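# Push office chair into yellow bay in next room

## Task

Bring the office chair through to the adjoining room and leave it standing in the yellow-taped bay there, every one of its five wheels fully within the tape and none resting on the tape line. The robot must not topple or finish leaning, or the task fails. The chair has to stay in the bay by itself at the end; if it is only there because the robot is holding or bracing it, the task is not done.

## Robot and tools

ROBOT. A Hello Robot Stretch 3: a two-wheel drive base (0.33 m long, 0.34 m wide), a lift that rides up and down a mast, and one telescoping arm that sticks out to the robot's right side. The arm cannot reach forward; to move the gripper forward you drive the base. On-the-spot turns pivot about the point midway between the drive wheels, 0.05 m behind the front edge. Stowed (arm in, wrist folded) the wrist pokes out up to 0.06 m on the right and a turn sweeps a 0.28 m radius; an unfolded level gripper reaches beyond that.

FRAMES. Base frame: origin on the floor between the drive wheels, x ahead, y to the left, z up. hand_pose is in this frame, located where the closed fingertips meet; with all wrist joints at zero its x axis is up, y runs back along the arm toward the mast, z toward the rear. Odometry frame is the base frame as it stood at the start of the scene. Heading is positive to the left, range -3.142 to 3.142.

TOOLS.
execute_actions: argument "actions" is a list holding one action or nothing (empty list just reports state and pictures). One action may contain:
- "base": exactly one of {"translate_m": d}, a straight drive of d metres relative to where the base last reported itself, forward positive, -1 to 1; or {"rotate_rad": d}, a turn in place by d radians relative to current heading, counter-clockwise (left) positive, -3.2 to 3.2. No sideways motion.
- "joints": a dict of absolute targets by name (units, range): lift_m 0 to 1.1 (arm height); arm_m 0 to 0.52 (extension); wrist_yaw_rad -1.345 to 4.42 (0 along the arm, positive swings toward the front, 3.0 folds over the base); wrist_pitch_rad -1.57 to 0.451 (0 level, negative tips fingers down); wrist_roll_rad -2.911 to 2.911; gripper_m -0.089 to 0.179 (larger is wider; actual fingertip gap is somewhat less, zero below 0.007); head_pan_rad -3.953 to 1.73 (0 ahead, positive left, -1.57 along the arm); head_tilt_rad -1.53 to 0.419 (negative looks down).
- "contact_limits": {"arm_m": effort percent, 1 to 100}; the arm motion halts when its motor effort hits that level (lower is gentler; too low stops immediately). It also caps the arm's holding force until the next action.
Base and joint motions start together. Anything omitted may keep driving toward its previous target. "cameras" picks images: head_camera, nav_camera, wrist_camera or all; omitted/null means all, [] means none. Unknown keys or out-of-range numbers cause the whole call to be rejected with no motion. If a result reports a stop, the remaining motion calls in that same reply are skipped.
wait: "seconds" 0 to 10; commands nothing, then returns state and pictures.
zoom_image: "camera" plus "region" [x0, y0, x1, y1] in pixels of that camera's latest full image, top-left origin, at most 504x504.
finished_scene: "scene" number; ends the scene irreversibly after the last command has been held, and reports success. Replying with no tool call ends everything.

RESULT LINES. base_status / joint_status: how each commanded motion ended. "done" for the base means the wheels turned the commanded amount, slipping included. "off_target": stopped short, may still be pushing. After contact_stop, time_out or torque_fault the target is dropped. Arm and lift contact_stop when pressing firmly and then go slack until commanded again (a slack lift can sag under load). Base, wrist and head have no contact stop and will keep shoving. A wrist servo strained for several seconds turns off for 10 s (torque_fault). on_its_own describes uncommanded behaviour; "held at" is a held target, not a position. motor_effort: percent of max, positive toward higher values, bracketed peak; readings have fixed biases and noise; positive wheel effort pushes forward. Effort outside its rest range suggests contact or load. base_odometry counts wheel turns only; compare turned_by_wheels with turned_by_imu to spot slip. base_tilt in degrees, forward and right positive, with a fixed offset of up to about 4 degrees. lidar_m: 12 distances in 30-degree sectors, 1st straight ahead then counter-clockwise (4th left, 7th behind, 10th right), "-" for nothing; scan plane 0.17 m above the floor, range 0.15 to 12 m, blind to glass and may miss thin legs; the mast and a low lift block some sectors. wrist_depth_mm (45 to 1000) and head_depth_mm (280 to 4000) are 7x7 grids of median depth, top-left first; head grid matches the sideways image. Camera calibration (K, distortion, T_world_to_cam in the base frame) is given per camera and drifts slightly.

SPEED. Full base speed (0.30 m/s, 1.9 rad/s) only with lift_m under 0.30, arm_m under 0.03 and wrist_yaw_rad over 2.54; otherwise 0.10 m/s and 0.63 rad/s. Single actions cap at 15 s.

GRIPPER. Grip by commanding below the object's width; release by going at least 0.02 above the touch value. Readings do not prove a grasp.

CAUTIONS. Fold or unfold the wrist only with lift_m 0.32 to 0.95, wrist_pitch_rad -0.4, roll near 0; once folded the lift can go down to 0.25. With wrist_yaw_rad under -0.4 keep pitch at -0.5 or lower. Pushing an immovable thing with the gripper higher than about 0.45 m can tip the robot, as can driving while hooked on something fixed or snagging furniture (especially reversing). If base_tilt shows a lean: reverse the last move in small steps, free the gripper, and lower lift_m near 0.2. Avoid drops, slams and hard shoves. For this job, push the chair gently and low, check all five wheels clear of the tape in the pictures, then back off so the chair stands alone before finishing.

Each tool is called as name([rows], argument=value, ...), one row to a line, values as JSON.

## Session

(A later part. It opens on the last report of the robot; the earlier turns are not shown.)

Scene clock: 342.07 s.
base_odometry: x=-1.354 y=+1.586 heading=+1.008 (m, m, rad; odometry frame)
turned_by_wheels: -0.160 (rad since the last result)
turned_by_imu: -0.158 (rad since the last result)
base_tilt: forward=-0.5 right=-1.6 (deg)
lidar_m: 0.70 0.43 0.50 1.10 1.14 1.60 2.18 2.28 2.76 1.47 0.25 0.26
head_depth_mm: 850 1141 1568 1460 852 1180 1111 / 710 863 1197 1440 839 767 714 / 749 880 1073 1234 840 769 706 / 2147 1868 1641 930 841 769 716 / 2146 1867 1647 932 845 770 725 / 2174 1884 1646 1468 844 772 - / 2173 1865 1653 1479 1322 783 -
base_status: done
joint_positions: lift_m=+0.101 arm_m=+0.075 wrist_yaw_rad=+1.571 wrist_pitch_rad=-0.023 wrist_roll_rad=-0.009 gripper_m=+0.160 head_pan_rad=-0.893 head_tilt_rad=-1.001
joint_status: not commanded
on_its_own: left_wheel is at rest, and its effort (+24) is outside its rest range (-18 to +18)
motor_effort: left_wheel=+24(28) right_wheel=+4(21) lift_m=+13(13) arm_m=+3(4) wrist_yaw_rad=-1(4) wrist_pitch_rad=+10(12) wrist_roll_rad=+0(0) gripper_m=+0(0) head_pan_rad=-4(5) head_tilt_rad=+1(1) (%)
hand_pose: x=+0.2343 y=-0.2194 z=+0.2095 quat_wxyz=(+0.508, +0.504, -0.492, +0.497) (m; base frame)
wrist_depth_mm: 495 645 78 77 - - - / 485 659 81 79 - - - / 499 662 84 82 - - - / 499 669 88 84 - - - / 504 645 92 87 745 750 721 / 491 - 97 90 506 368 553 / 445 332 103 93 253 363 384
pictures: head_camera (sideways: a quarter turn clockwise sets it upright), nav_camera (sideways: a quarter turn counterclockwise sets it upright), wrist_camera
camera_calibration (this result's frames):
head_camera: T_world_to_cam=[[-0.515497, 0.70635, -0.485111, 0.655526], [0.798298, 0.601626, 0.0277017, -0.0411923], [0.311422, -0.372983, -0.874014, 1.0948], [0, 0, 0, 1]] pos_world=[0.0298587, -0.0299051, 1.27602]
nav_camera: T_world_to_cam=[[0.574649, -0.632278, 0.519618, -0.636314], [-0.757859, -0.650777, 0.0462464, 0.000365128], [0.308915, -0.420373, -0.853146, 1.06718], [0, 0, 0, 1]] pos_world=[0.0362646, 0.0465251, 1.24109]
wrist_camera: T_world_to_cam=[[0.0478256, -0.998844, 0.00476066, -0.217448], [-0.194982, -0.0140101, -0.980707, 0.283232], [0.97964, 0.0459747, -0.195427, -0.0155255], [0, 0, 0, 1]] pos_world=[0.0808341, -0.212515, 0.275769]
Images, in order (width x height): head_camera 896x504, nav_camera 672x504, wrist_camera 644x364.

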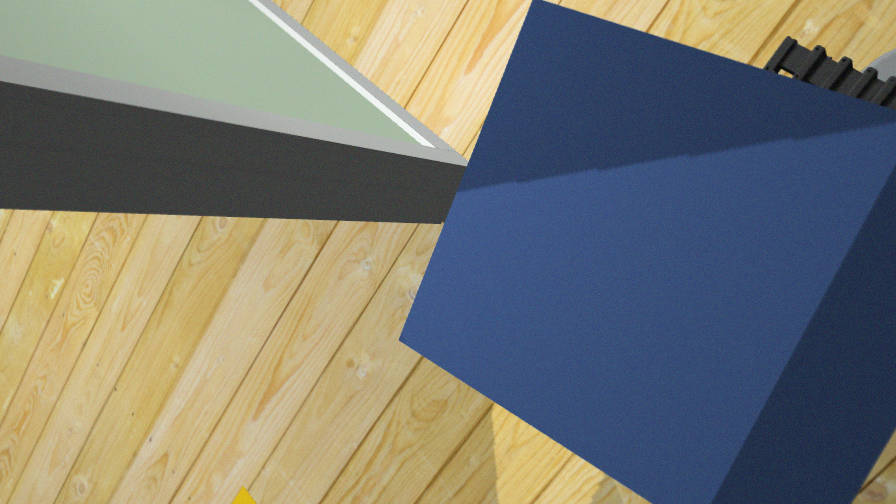

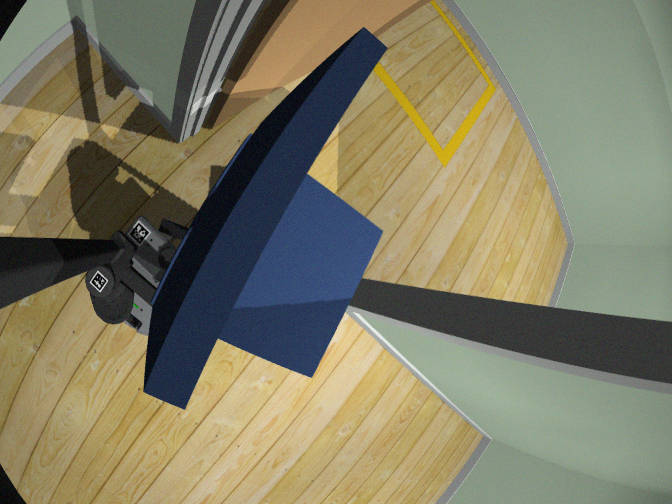

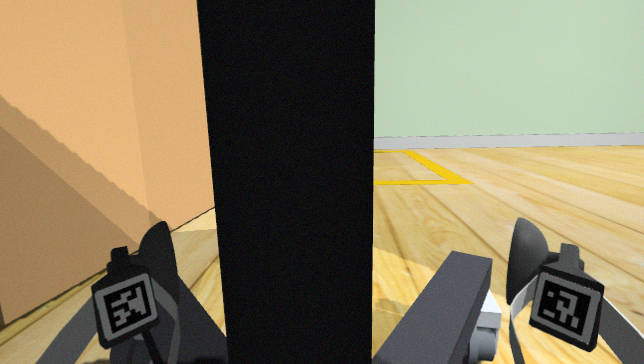

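execute_actions([
  {"base":{"rotate_rad":-0.05}},
], cameras=[])

execute_actions([
  {"base":{"translate_m":0.27},"joints":{"head_pan_rad":-1.9,"head_tilt_rad":-1.1}},
])

Scene clock: 348.73 s.
base_odometry: x=-1.354 y=+1.586 heading=+0.959 (m, m, rad; odometry frame)
turned_by_wheels: -0.049 (rad since the last result)
turned_by_imu: -0.049 (rad since the last result)
base_tilt: forward=-0.6 right=-1.6 (deg)
lidar_m: 0.79 0.43 0.46 1.09 1.13 1.52 2.19 2.26 2.80 1.86 0.26 0.26
head_depth_mm: 979 1350 1610 1460 874 1196 1108 / 760 984 1381 1461 838 768 712 / 725 857 1064 1245 839 766 705 / 2055 1790 1586 928 837 770 715 / 2155 1879 1649 931 844 772 724 / 2151 1854 1647 1460 847 769 - / 2158 1870 1658 1482 1300 783 -
base_status: done
joint_positions: lift_m=+0.101 arm_m=+0.075 wrist_yaw_rad=+1.571 wrist_pitch_rad=-0.023 wrist_roll_rad=-0.009 gripper_m=+0.160 head_pan_rad=-0.893 head_tilt_rad=-1.001
joint_status: not commanded
on_its_own: left_wheel is at rest, and its effort (+25) is outside its rest range (-18 to +18)
motor_effort: left_wheel=+25(33) right_wheel=+4(5) lift_m=+14(13) arm_m=+4(4) wrist_yaw_rad=-1(1) wrist_pitch_rad=+10(10) wrist_roll_rad=+0(0) gripper_m=+0(1) head_pan_rad=-4(5) head_tilt_rad=+0(1) (%)
hand_pose: x=+0.2343 y=-0.2195 z=+0.2095 quat_wxyz=(+0.508, +0.504, -0.492, +0.497) (m; base frame)
wrist_depth_mm: 523 722 88 94 - - - / 537 711 91 96 - - - / 518 717 94 99 - - - / 530 728 97 102 - - - / 531 681 101 105 750 759 734 / 507 - 106 108 349 496 545 / 439 285 111 111 268 400 391
pictures: none
No camera images: the call's "cameras" was empty. Leave "cameras" out to get every camera's image.

Scene clock: 352.40 s.
base_odometry: x=-1.199 y=+1.807 heading=+0.958 (m, m, rad; odometry frame)
turned_by_wheels: -0.001 (rad since the last result)
turned_by_imu: +0.000 (rad since the last result)
base_tilt: forward=-0.6 right=-1.8 (deg)
lidar_m: 0.71 0.33 0.29 0.29 1.14 1.53 2.45 2.53 2.79 0.65 0.25 2.42
head_depth_mm: 1883 1679 1525 1400 1285 1206 - / 1881 1682 1530 1397 1281 1220 - / 1879 1694 1528 1394 1292 754 - / 1891 1688 1534 1398 817 757 - / 1884 1692 1542 886 817 757 718 / 1891 1689 1545 888 816 759 713 / 1890 1695 1027 1051 819 759 708
base_status: done
joint_positions: lift_m=+0.101 arm_m=+0.075 wrist_yaw_rad=+1.549 wrist_pitch_rad=-0.022 wrist_roll_rad=-0.009 gripper_m=+0.160 head_pan_rad=-1.893 head_tilt_rad=-1.087
joint_status: all done
on_its_own: right_wheel is at rest, and its effort (+26) is outside its rest range (-18 to +18); wrist_yaw_rad is at rest, and its effort (+14) is outside its rest range (-12 to +12)
motor_effort: left_wheel=+1(32) right_wheel=+26(37) lift_m=+13(13) arm_m=+1(3) wrist_yaw_rad=+14(13) wrist_pitch_rad=+10(10) wrist_roll_rad=+0(0) gripper_m=+0(0) head_pan_rad=-5(57) head_tilt_rad=-8(20) (%)
hand_pose: x=+0.2342 y=-0.2254 z=+0.2097 quat_wxyz=(+0.513, +0.498, -0.497, +0.491) (m; base frame)
wrist_depth_mm: 518 702 - - - - - / 517 705 925 - - - - / 515 709 937 - - - - / 513 712 - - - 968 - / 503 665 724 47 - 48 733 / 498 - 335 47 - 47 542 / 432 389 248 48 45 52 288
pictures: head_camera (sideways: a quarter turn clockwise sets it upright), nav_camera (sideways: a quarter turn counterclockwise sets it upright), wrist_camera
camera_calibration (this result's frames):
head_camera: T_world_to_cam=[[0.328216, 0.851652, -0.408611, 0.550736], [0.936762, -0.349083, 0.0248716, -0.0383495], [-0.121457, -0.390935, -0.912369, 1.14728], [0, 0, 0, 1]] pos_world=[-0.00549009, -0.0339103, 1.27273]
nav_camera: T_world_to_cam=[[-0.234889, -0.864303, 0.444756, -0.53386], [-0.95822, 0.282726, 0.0433609, 0.0053489], [-0.163221, -0.415989, -0.894602, 1.12394], [0, 0, 0, 1]] pos_world=[0.0631775, 0.00461683, 1.24268]
wrist_camera: T_world_to_cam=[[0.0254931, -0.999664, 0.00479263, -0.218355], [-0.194582, -0.00966454, -0.980839, 0.284224], [0.980555, 0.0240721, -0.194763, -0.0204671], [0, 0, 0, 1]] pos_world=[0.0809404, -0.215042, 0.275838]
Images, in order (width x height): head_camera 896x504, nav_camera 672x504, wrist_camera 644x364.

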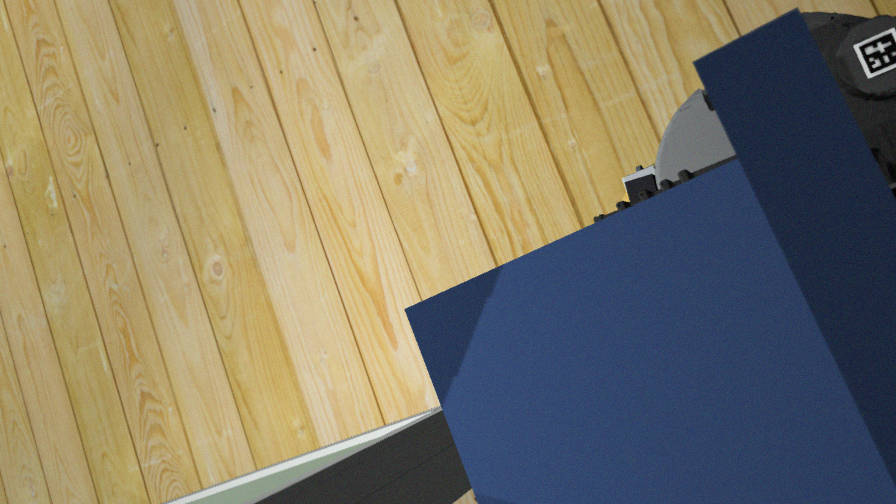

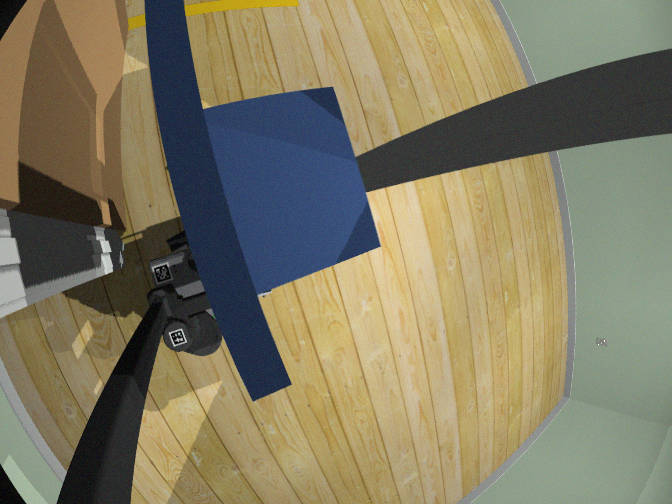

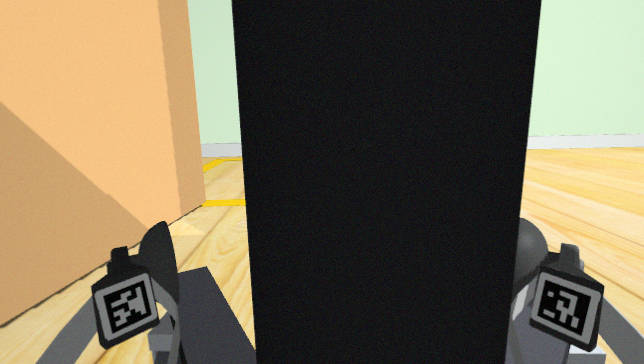

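execute_actions([
  {"base":{"rotate_rad":-0.07},"joints":{"head_pan_rad":0.5,"head_tilt_rad":-1.0}},
], cameras=[])

execute_actions([
  {"base":{"translate_m":0.7}},
])

Scene clock: 360.90 s.
base_odometry: x=-1.199 y=+1.807 heading=+0.889 (m, m, rad; odometry frame)
turned_by_wheels: -0.070 (rad since the last result)
turned_by_imu: -0.069 (rad since the last result)
base_tilt: forward=-0.6 right=-1.6 (deg)
lidar_m: 0.87 0.35 0.29 0.29 1.12 1.44 2.45 2.49 2.85 0.65 0.25 2.48
head_depth_mm: 2067 1854 381 341 317 753 706 / 820 1093 1555 1430 312 287 - / 625 773 1015 1403 1327 1184 - / 505 597 730 939 1276 1211 1094 / 424 486 570 692 879 1189 1146 / 365 410 469 546 678 916 1121 / 320 355 397 461 588 716 1125
base_status: done
joint_positions: lift_m=+0.101 arm_m=+0.075 wrist_yaw_rad=+1.568 wrist_pitch_rad=-0.022 wrist_roll_rad=-0.009 gripper_m=+0.160 head_pan_rad=+0.493 head_tilt_rad=-1.001
joint_status: all done
on_its_own: left_wheel is at rest, and its effort (+24) is outside its rest range (-18 to +18)
motor_effort: left_wheel=+24(25) right_wheel=+4(22) lift_m=+13(13) arm_m=+1(1) wrist_yaw_rad=+1(13) wrist_pitch_rad=+10(10) wrist_roll_rad=+0(0) gripper_m=+0(0) head_pan_rad=+5(55) head_tilt_rad=+1(14) (%)
hand_pose: x=+0.2343 y=-0.2204 z=+0.2097 quat_wxyz=(+0.509, +0.503, -0.492, +0.496) (m; base frame)
wrist_depth_mm: 547 788 62 52 53 - - / 536 768 66 53 55 - - / 540 782 - 55 57 - - / 548 761 - 57 59 - - / 541 714 662 59 61 744 724 / 516 - 337 61 63 479 549 / 444 331 247 63 66 264 372
pictures: none
No camera images: the call's "cameras" was empty. Leave "cameras" out to get every camera's image.

Scene clock: 368.87 s.
base_odometry: x=-0.757 y=+2.350 heading=+0.888 (m, m, rad; odometry frame)
turned_by_wheels: +0.000 (rad since the last result)
turned_by_imu: +0.002 (rad since the last result)
base_tilt: forward=-0.6 right=-1.7 (deg)
lidar_m: 1.62 0.31 0.23 0.23 0.24 0.34 3.16 3.22 0.77 1.50 0.26 1.73
head_depth_mm: 1554 1758 1635 425 308 289 694 / 1596 1788 1637 1469 1294 291 - / 1652 1820 1640 1465 1325 1219 476 / 295 342 442 1449 1293 1213 1132 / 373 429 482 610 775 1061 1145 / 322 362 415 484 580 729 945 / 290 313 351 400 465 555 686
base_status: done
joint_positions: lift_m=+0.101 arm_m=+0.075 wrist_yaw_rad=+1.549 wrist_pitch_rad=-0.026 wrist_roll_rad=-0.009 gripper_m=+0.160 head_pan_rad=+0.493 head_tilt_rad=-1.001
joint_status: not commanded
on_its_own: right_wheel is at rest, and its effort (+23) is outside its rest range (-18 to +18); wrist_yaw_rad is at rest, and its effort (+14) is outside its rest range (-12 to +12)
motor_effort: left_wheel=+4(29) right_wheel=+23(35) lift_m=+13(13) arm_m=+0(2) wrist_yaw_rad=+14(16) wrist_pitch_rad=+12(12) wrist_roll_rad=+0(0) gripper_m=-1(0) head_pan_rad=+5(6) head_tilt_rad=+0(0) (%)
hand_pose: x=+0.2341 y=-0.2255 z=+0.2087 quat_wxyz=(+0.514, +0.499, -0.496, +0.490) (m; base frame)
wrist_depth_mm: - - - 50 - - - / - - - 50 - - - / - - - 50 - - - / - - - 50 - - - / 783 846 752 51 - - 678 / 550 - 355 53 46 - 482 / 428 399 266 56 46 46 232
pictures: head_camera (sideways: a quarter turn clockwise sets it upright), nav_camera (sideways: a quarter turn counterclockwise sets it upright), wrist_camera
camera_calibration (this result's frames):
head_camera: T_world_to_cam=[[-0.788848, -0.376889, -0.485461, 0.65765], [-0.444765, 0.895218, 0.0277145, -0.0336262], [0.424149, 0.237779, -0.873819, 1.09386], [0, 0, 0, 1]] pos_world=[0.0398695, 0.0178663, 1.27603]
nav_camera: T_world_to_cam=[[0.72689, 0.448634, 0.519961, -0.637689], [0.500482, -0.86451, 0.0462591, -0.00732739], [0.470265, 0.226606, -0.852937, 1.06593], [0, 0, 0, 1]] pos_world=[-0.0340712, 0.0382088, 1.24108]
wrist_camera: T_world_to_cam=[[0.0250114, -0.999677, 0.0046051, -0.218348], [-0.198479, -0.00948058, -0.980059, 0.283994], [0.979786, 0.0235987, -0.198652, -0.0196557], [0, 0, 0, 1]] pos_world=[0.0810863, -0.215121, 0.275432]
Images, in order (width x height): head_camera 896x504, nav_camera 672x504, wrist_camera 644x364.

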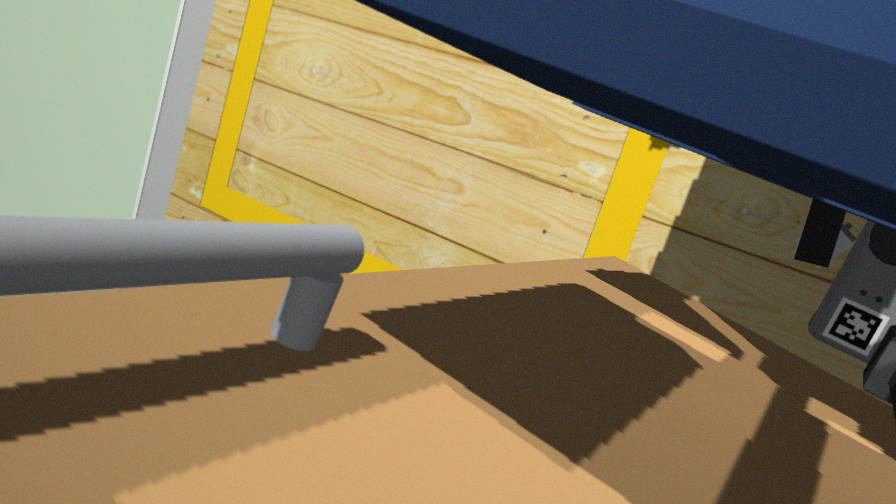

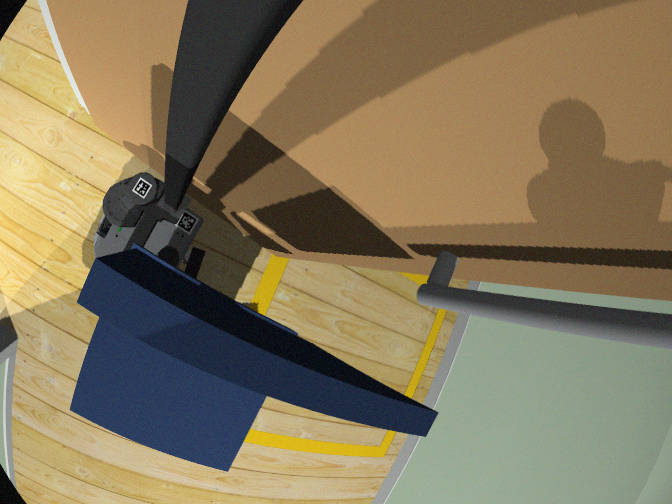

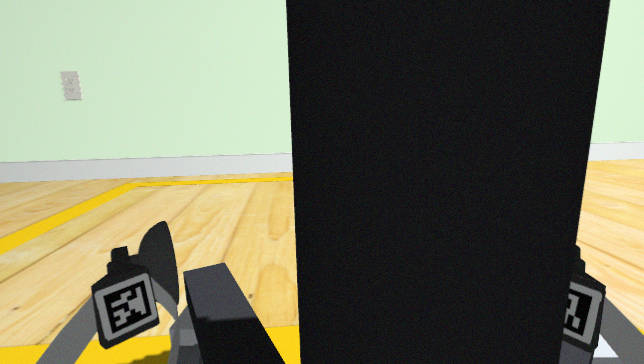

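execute_actions([
  {"base":{"rotate_rad":-0.2}},
], cameras=[])

execute_actions([
  {"base":{"translate_m":0.22},"joints":{"head_pan_rad":1.2,"head_tilt_rad":-1.1}},
], cameras=["nav_camera","wrist_camera"])

Scene clock: 386.47 s.
base_odometry: x=-0.757 y=+2.350 heading=+0.689 (m, m, rad; odometry frame)
turned_by_wheels: -0.200 (rad since the last result)
turned_by_imu: -0.198 (rad since the last result)
base_tilt: forward=-0.6 right=-1.7 (deg)
lidar_m: 1.62 0.39 0.25 0.23 0.23 0.28 0.56 3.14 0.77 0.99 0.25 0.26
head_depth_mm: 1553 1769 395 1400 827 767 705 / 1579 1775 1556 346 309 287 - / 1604 1802 1642 1471 1307 469 - / 1624 1816 1649 1468 1329 1214 1116 / 1654 1846 1591 1469 1076 1185 1142 / 299 333 443 609 695 809 942 / 359 402 436 479 531 594 673
base_status: done
joint_positions: lift_m=+0.101 arm_m=+0.075 wrist_yaw_rad=+1.568 wrist_pitch_rad=-0.023 wrist_roll_rad=-0.009 gripper_m=+0.160 head_pan_rad=+0.493 head_tilt_rad=-1.001
joint_status: not commanded
on_its_own: left_wheel is at rest, and its effort (+20) is outside its rest range (-18 to +18)
motor_effort: left_wheel=+20(21) right_wheel=+4(19) lift_m=+13(13) arm_m=+1(1) wrist_yaw_rad=+1(14) wrist_pitch_rad=+10(12) wrist_roll_rad=+0(0) gripper_m=+0(0) head_pan_rad=+5(5) head_tilt_rad=+0(1) (%)
hand_pose: x=+0.2343 y=-0.2205 z=+0.2095 quat_wxyz=(+0.509, +0.503, -0.492, +0.496) (m; base frame)
wrist_depth_mm: - - 82 80 - - - / - - 85 82 - - - / - - 88 85 - - - / - - 92 87 - - - / 833 861 97 90 757 739 741 / 565 - 104 93 479 370 545 / 432 309 236 96 257 368 383
pictures: none
No camera images: the call's "cameras" was empty. Leave "cameras" out to get every camera's image.

Scene clock: 389.63 s.
base_odometry: x=-0.587 y=+2.489 heading=+0.688 (m, m, rad; odometry frame)
turned_by_wheels: -0.001 (rad since the last result)
turned_by_imu: +0.000 (rad since the last result)
base_tilt: forward=-0.6 right=-1.8 (deg)
lidar_m: 1.41 1.40 0.29 0.26 0.27 0.32 0.65 3.37 0.88 1.40 0.25 1.65
head_depth_mm: 1663 1684 1525 1399 1286 1190 - / 1790 1683 1519 1408 1282 1197 358 / 1809 1686 1532 1393 1286 1200 477 / 1688 1676 1504 1389 1261 1209 427 / 294 335 394 377 812 1208 - / - - 376 482 679 - - / - 299 347 435 558 1034 1121
base_status: done
joint_positions: lift_m=+0.101 arm_m=+0.075 wrist_yaw_rad=+1.549 wrist_pitch_rad=-0.022 wrist_roll_rad=-0.009 gripper_m=+0.160 head_pan_rad=+1.193 head_tilt_rad=-1.087
joint_status: all done
on_its_own: right_wheel is at rest, and its effort (+27) is outside its rest range (-18 to +18); wrist_yaw_rad is at rest, and its effort (+13) is outside its rest range (-12 to +12)
motor_effort: left_wheel=+1(29) right_wheel=+27(36) lift_m=+13(14) arm_m=+1(0) wrist_yaw_rad=+13(14) wrist_pitch_rad=+10(10) wrist_roll_rad=+0(0) gripper_m=+0(0) head_pan_rad=+5(53) head_tilt_rad=-7(21) (%)
hand_pose: x=+0.2342 y=-0.2255 z=+0.2097 quat_wxyz=(+0.513, +0.498, -0.497, +0.491) (m; base frame)
wrist_depth_mm: - - - - - - - / - - - - - - - / - - - - - - - / - - - - - 979 - / 813 866 726 47 - 49 748 / 558 - 335 47 - 47 548 / 437 386 246 48 46 51 288
pictures: nav_camera (sideways: a quarter turn counterclockwise sets it upright), wrist_camera
camera_calibration (this result's frames):
nav_camera: T_world_to_cam=[[0.281911, 0.850091, 0.444828, -0.537106], [0.941276, -0.334841, 0.0433638, -0.00624181], [0.18581, 0.406481, -0.894566, 1.12176], [0, 0, 0, 1]] pos_world=[-0.051143, -0.00147598, 1.24268]
wrist_camera: T_world_to_cam=[[0.0251529, -0.999672, 0.00479908, -0.218391], [-0.194509, -0.0096028, -0.980854, 0.284242], [0.980578, 0.0237378, -0.194686, -0.0205577], [0, 0, 0, 1]] pos_world=[0.0809392, -0.215102, 0.275846]
Images, in order (width x height): nav_camera 672x504, wrist_camera 644x364.

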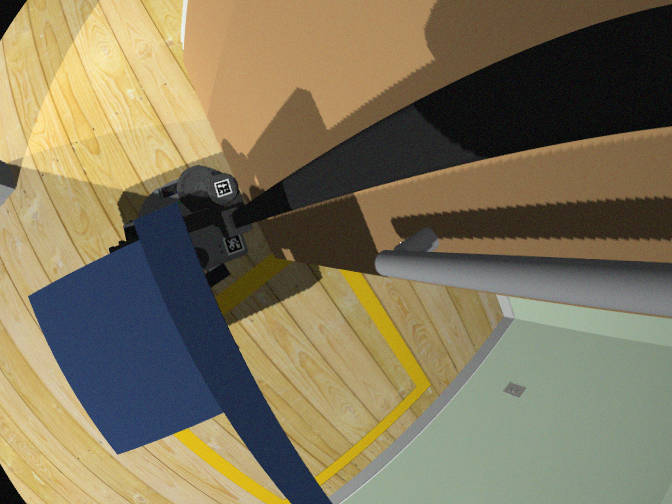

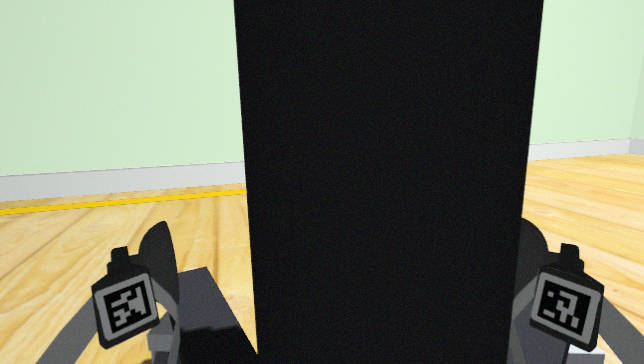

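execute_actions([
  {"base":{"translate_m":0.18},"joints":{"head_pan_rad":0.0,"head_tilt_rad":-1.2}},
], cameras=[])

execute_actions([
  {"base":{"rotate_rad":0.35}},
], cameras=["nav_camera","wrist_camera"])

Scene clock: 397.33 s.
base_odometry: x=-0.448 y=+2.604 heading=+0.687 (m, m, rad; odometry frame)
turned_by_wheels: -0.001 (rad since the last result)
turned_by_imu: +0.000 (rad since the last result)
base_tilt: forward=-0.5 right=-1.8 (deg)
lidar_m: 1.23 1.23 1.41 0.29 0.29 0.36 0.72 1.00 1.01 1.72 0.25 1.45
head_depth_mm: 1605 1536 1432 843 793 747 725 / 1578 1529 1435 843 793 746 722 / 1515 1527 1387 312 288 - - / 1366 356 332 312 295 1124 - / 1424 1543 1432 1337 1262 1208 - / 1364 1531 1433 1345 1256 1182 1141 / 1312 1502 1436 1352 1266 1187 957
base_status: done
joint_positions: lift_m=+0.101 arm_m=+0.075 wrist_yaw_rad=+1.547 wrist_pitch_rad=-0.025 wrist_roll_rad=-0.009 gripper_m=+0.160 head_pan_rad=+0.007 head_tilt_rad=-1.186
joint_status: all done
on_its_own: right_wheel is at rest, and its effort (+27) is outside its rest range (-18 to +18); wrist_yaw_rad is at rest, and its effort (+15) is outside its rest range (-12 to +12)
motor_effort: left_wheel=+1(9) right_wheel=+27(36) lift_m=+13(13) arm_m=+2(1) wrist_yaw_rad=+15(16) wrist_pitch_rad=+11(11) wrist_roll_rad=+0(0) gripper_m=+1(1) head_pan_rad=-4(56) head_tilt_rad=-7(19) (%)
hand_pose: x=+0.2341 y=-0.2260 z=+0.2089 quat_wxyz=(+0.515, +0.498, -0.497, +0.490) (m; base frame)
wrist_depth_mm: 930 - - - - - - / 962 - - 47 - - - / - - - 48 - - - / - - - 48 - - - / 787 857 768 49 - - 713 / 542 - 500 49 - 47 553 / 433 387 268 51 46 47 280
pictures: none
No camera images: the call's "cameras" was empty. Leave "cameras" out to get every camera's image.

Scene clock: 398.83 s.
base_odometry: x=-0.448 y=+2.604 heading=+1.036 (m, m, rad; odometry frame)
turned_by_wheels: +0.349 (rad since the last result)
turned_by_imu: +0.337 (rad since the last result)
base_tilt: forward=-0.5 right=-1.8 (deg)
lidar_m: 1.23 1.30 1.31 0.29 0.32 0.52 3.53 1.00 1.34 2.49 0.27 1.26
head_depth_mm: 1394 1531 1433 843 792 750 723 / 1397 1529 1419 838 786 748 720 / 380 352 328 306 288 - - / 1404 1530 1425 1325 1251 1106 - / 1403 1543 1434 1341 1261 1206 - / 1398 1546 1439 1341 1259 1184 1142 / 1408 1541 1448 1346 1267 1186 956
base_status: rotate_rad off_target (by the wheels' count: +0.3487 of +0.3500)
joint_positions: lift_m=+0.101 arm_m=+0.076 wrist_yaw_rad=+1.499 wrist_pitch_rad=-0.028 wrist_roll_rad=-0.008 gripper_m=+0.160 head_pan_rad=+0.007 head_tilt_rad=-1.186
joint_status: not commanded
on_its_own: left_wheel is at rest, and its effort (-26) is outside its rest range (-18 to +18); right_wheel is at rest, and its effort (+27) is outside its rest range (-18 to +18); wrist_yaw_rad is at rest, and its effort (+46) is outside its rest range (-12 to +12)
motor_effort: left_wheel=-26(34) right_wheel=+27(45) lift_m=+13(14) arm_m=-6(7) wrist_yaw_rad=+46(65) wrist_pitch_rad=+12(13) wrist_roll_rad=+0(0) gripper_m=-9(9) head_pan_rad=-5(4) head_tilt_rad=-8(8) (%)
hand_pose: x=+0.2334 y=-0.2391 z=+0.2082 quat_wxyz=(+0.527, +0.487, -0.508, +0.476) (m; base frame)
wrist_depth_mm: - - - 54 - - - / - - - 55 - - - / - - - 58 - - - / - - - 60 46 - - / 780 840 755 64 47 - 676 / 548 - 361 69 47 - 48 / 428 401 267 381 48 45 48
pictures: nav_camera (sideways: a quarter turn counterclockwise sets it upright), wrist_camera
camera_calibration (this result's frames):
nav_camera: T_world_to_cam=[[0.933397, 0.0575809, 0.354194, -0.423034], [0.0465355, -0.99813, 0.0396309, 0.00408126], [0.355814, -0.0205088, -0.934332, 1.17238], [0, 0, 0, 1]] pos_world=[-0.0224796, 0.0524763, 1.24506]
wrist_camera: T_world_to_cam=[[-0.0249759, -0.999679, 0.00416459, -0.220182], [-0.200364, 0.000924417, -0.979721, 0.28616], [0.979403, -0.0253039, -0.200322, -0.0300331], [0, 0, 0, 1]] pos_world=[0.0812514, -0.221136, 0.275258]
Images, in order (width x height): nav_camera 672x504, wrist_camera 644x364.

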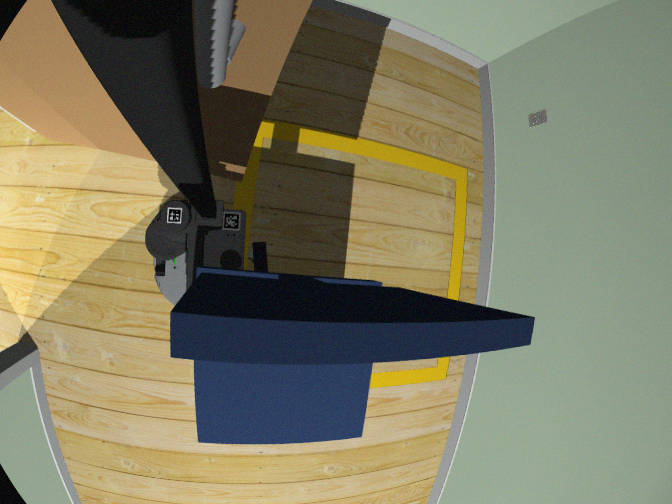

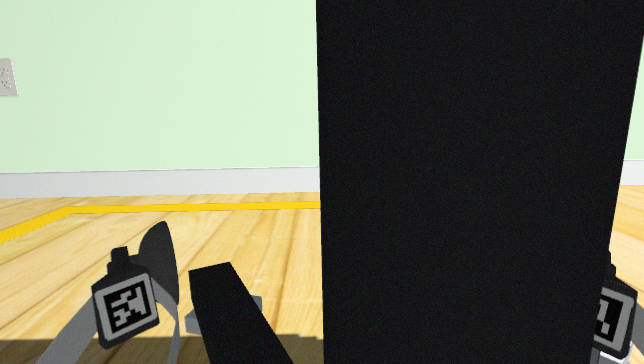

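execute_actions([
  {"base":{"rotate_rad":0.45},"joints":{"arm_m":0.1}},
], cameras=[])

execute_actions([
  {"base":{"translate_m":0.15}},
], cameras=["nav_camera","wrist_camera"])

Scene clock: 403.13 s.
base_odometry: x=-0.448 y=+2.604 heading=+1.485 (m, m, rad; odometry frame)
turned_by_wheels: +0.449 (rad since the last result)
turned_by_imu: +0.431 (rad since the last result)
base_tilt: forward=-0.6 right=-1.7 (deg)
lidar_m: 1.26 1.34 0.29 0.31 0.46 3.52 1.00 1.22 2.49 2.18 0.30 1.23
head_depth_mm: 389 359 1389 830 786 746 909 / 1311 359 330 306 287 - - / 1480 1534 1420 845 457 402 334 / 1553 1540 1437 1341 1258 1196 - / 1609 1538 1443 1351 1263 1213 - / 1634 1553 1443 1343 1264 1176 1145 / 1676 1547 1441 1339 1260 1019 1133
base_status: rotate_rad off_target (by the wheels' count: +0.4487 of +0.4500)
joint_positions: lift_m=+0.101 arm_m=+0.101 wrist_yaw_rad=+1.415 wrist_pitch_rad=-0.027 wrist_roll_rad=-0.008 gripper_m=+0.160 head_pan_rad=+0.007 head_tilt_rad=-1.186
joint_status: all done
on_its_own: wrist_yaw_rad is held at +1.482, not at your +1.570, by its stall guard, which is still easing; left_wheel is at rest, and its effort (-26) is outside its rest range (-18 to +18); right_wheel is at rest, and its effort (+28) is outside its rest range (-18 to +18)
motor_effort: left_wheel=-26(30) right_wheel=+28(44) lift_m=+13(12) arm_m=-6(3) wrist_yaw_rad=+43(61) wrist_pitch_rad=+12(12) wrist_roll_rad=+0(0) gripper_m=-9(8) head_pan_rad=-5(5) head_tilt_rad=-8(8) (%)
hand_pose: x=+0.2310 y=-0.2852 z=+0.2084 quat_wxyz=(+0.546, +0.465, -0.528, +0.454) (m; base frame)
wrist_depth_mm: - - - - - - - / - - - 55 - - - / - - - 57 - - - / - - - 60 46 - 806 / 795 840 767 63 47 - 656 / 547 - 376 68 47 - 48 / 434 398 280 245 48 45 48
pictures: none
No camera images: the call's "cameras" was empty. Leave "cameras" out to get every camera's image.

Scene clock: 405.67 s.
base_odometry: x=-0.435 y=+2.753 heading=+1.484 (m, m, rad; odometry frame)
turned_by_wheels: -0.001 (rad since the last result)
turned_by_imu: +0.000 (rad since the last result)
base_tilt: forward=-0.8 right=-1.7 (deg)
lidar_m: 1.14 1.27 1.21 0.25 0.32 3.68 1.15 1.40 2.56 1.98 0.28 1.10
head_depth_mm: 1189 1423 1428 843 792 746 724 / 1197 364 334 309 287 - - / 1195 359 335 312 295 370 361 / 1389 1542 1434 1348 1253 1115 - / 1471 1542 1438 1340 1258 1208 - / 1566 1543 1444 1341 1260 1187 1146 / 1613 1545 1444 1339 1260 1193 976
base_status: done
joint_positions: lift_m=+0.101 arm_m=+0.100 wrist_yaw_rad=+1.490 wrist_pitch_rad=-0.027 wrist_roll_rad=-0.008 gripper_m=+0.160 head_pan_rad=+0.007 head_tilt_rad=-1.186
joint_status: not commanded
on_its_own: wrist_yaw_rad is held at +1.482, not at your +1.570, by its stall guard, which is not easing now; right_wheel is at rest, and its effort (+22) is outside its rest range (-18 to +18)
motor_effort: left_wheel=-7(18) right_wheel=+22(43) lift_m=+13(13) arm_m=-2(6) wrist_yaw_rad=-6(43) wrist_pitch_rad=+12(12) wrist_roll_rad=+0(0) gripper_m=+0(9) head_pan_rad=-5(4) head_tilt_rad=-7(8) (%)
hand_pose: x=+0.2333 y=-0.2658 z=+0.2084 quat_wxyz=(+0.529, +0.484, -0.511, +0.474) (m; base frame)
wrist_depth_mm: - - - - - - 675 / - - - 48 - - 675 / - - - 49 - - 700 / - - - 49 - - 717 / 783 846 786 49 - - 715 / 551 - 481 50 - 47 549 / 435 400 265 52 46 47 276
pictures: nav_camera (sideways: a quarter turn counterclockwise sets it upright), wrist_camera
camera_calibration (this result's frames):
nav_camera: T_world_to_cam=[[0.933436, 0.0575021, 0.354104, -0.422917], [0.0464549, -0.998134, 0.0396271, 0.00408675], [0.355722, -0.0205395, -0.934366, 1.17242], [0, 0, 0, 1]] pos_world=[-0.0224807, 0.0524787, 1.24507]
wrist_camera: T_world_to_cam=[[-0.0338077, -0.99942, 0.00410765, -0.24472], [-0.199597, 0.00272453, -0.979874, 0.286677], [0.979295, -0.0339472, -0.199574, -0.0329511], [0, 0, 0, 1]] pos_world=[0.0812154, -0.246477, 0.275336]
Images, in order (width x height): nav_camera 672x504, wrist_camera 644x364.

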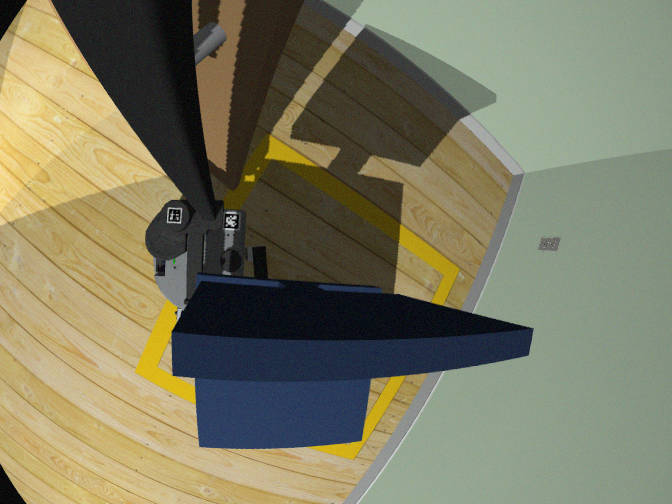

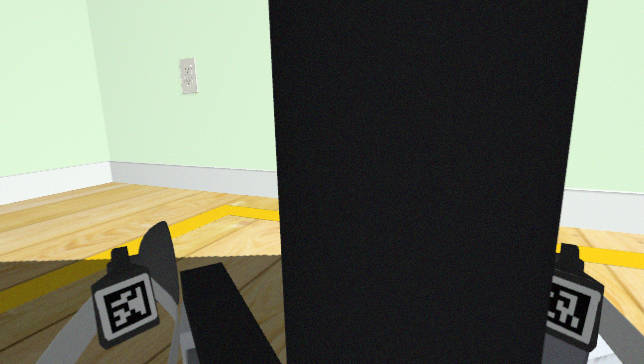

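execute_actions([
  {"base":{"translate_m":0.2}},
], cameras=[])

execute_actions([
  {"base":{"translate_m":-0.3},"joints":{"head_pan_rad":-0.5,"head_tilt_rad":-1.1}},
])

Scene clock: 424.50 s.
base_odometry: x=-0.418 y=+2.952 heading=+1.484 (m, m, rad; odometry frame)
turned_by_wheels: +0.000 (rad since the last result)
turned_by_imu: +0.000 (rad since the last result)
base_tilt: forward=-0.5 right=-1.8 (deg)
lidar_m: 0.95 1.17 1.11 1.14 0.32 0.54 1.36 1.65 2.66 1.65 0.28 0.92
head_depth_mm: 989 1196 1395 843 791 747 724 / 999 1134 334 309 287 - - / 1005 359 334 312 298 382 381 / 1162 1441 1435 1327 1257 1120 - / 1237 1498 1435 1344 1260 1205 - / 1310 1531 1448 1344 1263 1189 1151 / 1401 1551 1442 1345 1264 1190 1135
base_status: done
joint_positions: lift_m=+0.101 arm_m=+0.100 wrist_yaw_rad=+1.488 wrist_pitch_rad=-0.027 wrist_roll_rad=-0.008 gripper_m=+0.160 head_pan_rad=+0.007 head_tilt_rad=-1.186
joint_status: not commanded
on_its_own: wrist_yaw_rad is held at +1.482, not at your +1.570, by its stall guard, which is not easing now; right_wheel is at rest, and its effort (+20) is outside its rest range (-18 to +18)
motor_effort: left_wheel=+1(7) right_wheel=+20(34) lift_m=+13(13) arm_m=-1(2) wrist_yaw_rad=-5(6) wrist_pitch_rad=+12(12) wrist_roll_rad=+0(0) gripper_m=+0(0) head_pan_rad=-5(5) head_tilt_rad=-8(8) (%)
hand_pose: x=+0.2332 y=-0.2662 z=+0.2083 quat_wxyz=(+0.529, +0.484, -0.511, +0.474) (m; base frame)
wrist_depth_mm: - 967 823 - - - 538 / - - 856 47 - - 553 / - - 882 48 - - 568 / - - 903 49 - - 575 / 796 852 759 49 - - 591 / 552 - 475 50 - 47 535 / 434 400 267 52 46 47 277
pictures: none
No camera images: the call's "cameras" was empty. Leave "cameras" out to get every camera's image.

Scene clock: 428.60 s.
base_odometry: x=-0.444 y=+2.653 heading=+1.483 (m, m, rad; odometry frame)
turned_by_wheels: +0.000 (rad since the last result)
turned_by_imu: -0.001 (rad since the last result)
base_tilt: forward=-0.6 right=-1.8 (deg)
lidar_m: 1.22 1.32 0.27 0.28 0.41 3.59 1.06 1.28 2.52 1.96 1.25 0.49
head_depth_mm: 1285 1544 1510 894 1283 1208 1101 / 1273 1547 953 878 1277 1174 - / 1268 1408 960 878 1155 1198 - / 1260 1430 963 880 836 1196 - / 1250 1512 962 872 813 1197 1138 / 1244 1501 356 435 1274 1191 1119 / 1234 393 366 1397 1292 1196 1122
base_status: done
joint_positions: lift_m=+0.101 arm_m=+0.100 wrist_yaw_rad=+1.483 wrist_pitch_rad=-0.023 wrist_roll_rad=-0.008 gripper_m=+0.160 head_pan_rad=-0.493 head_tilt_rad=-1.100
joint_status: all done
on_its_own: wrist_yaw_rad is held at +1.482, not at your +1.570, by its stall guard, which is not easing now
motor_effort: left_wheel=-3(10) right_wheel=+4(16) lift_m=+13(13) arm_m=+0(1) wrist_yaw_rad=-1(5) wrist_pitch_rad=+10(12) wrist_roll_rad=+0(0) gripper_m=+0(0) head_pan_rad=-5(49) head_tilt_rad=+0(12) (%)
hand_pose: x=+0.2333 y=-0.2675 z=+0.2095 quat_wxyz=(+0.529, +0.482, -0.513, +0.474) (m; base frame)
wrist_depth_mm: - - 517 325 537 811 744 / - - - 332 928 842 779 / - - - 345 936 866 783 / - - - 361 950 860 799 / 808 848 628 362 554 746 717 / 344 - 359 343 341 326 546 / 319 408 419 284 393 308 273
pictures: head_camera (sideways: a quarter turn clockwise sets it upright), nav_camera (sideways: a quarter turn counterclockwise sets it upright), wrist_camera
camera_calibration (this result's frames):
head_camera: T_world_to_cam=[[-0.788338, 0.47036, -0.396591, 0.541891], [0.503136, 0.863862, 0.0244206, -0.0351168], [0.354087, -0.180288, -0.91767, 1.15127], [0, 0, 0, 1]] pos_world=[0.0372139, -0.0169887, 1.27225]
nav_camera: T_world_to_cam=[[0.817049, -0.380755, 0.432964, -0.524917], [-0.440592, -0.896682, 0.0428894, 0.00280599], [0.371901, -0.225803, -0.90039, 1.12819], [0, 0, 0, 1]] pos_world=[0.0105431, 0.0574014, 1.24296]
wrist_camera: T_world_to_cam=[[-0.0405189, -0.999169, 0.00431062, -0.244831], [-0.195372, 0.00369182, -0.980722, 0.287207], [0.979892, -0.0405799, -0.19536, -0.0355722], [0, 0, 0, 1]] pos_world=[0.081049, -0.247131, 0.275777]
Images, in order (width x height): head_camera 896x504, nav_camera 672x504, wrist_camera 644x364.

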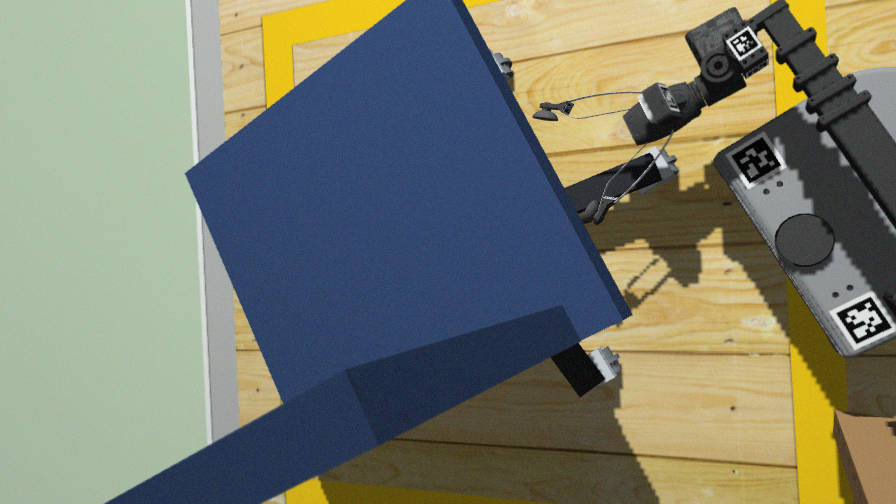

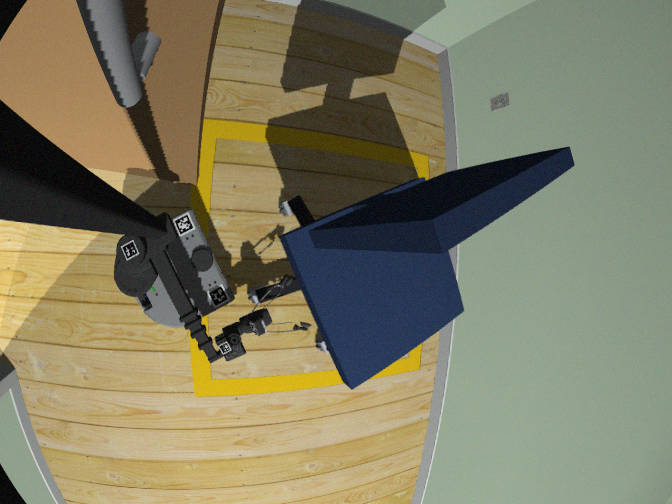

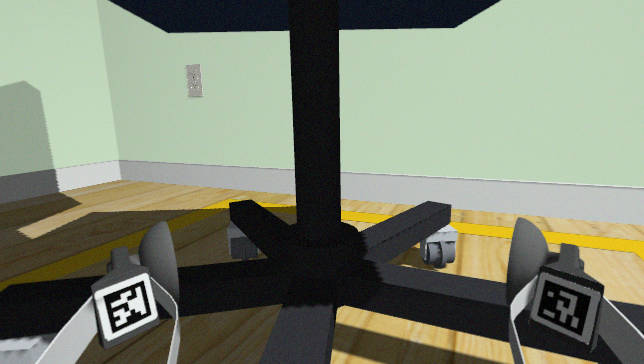

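finished_scene(scene=1)

The scene is finished: the task was done.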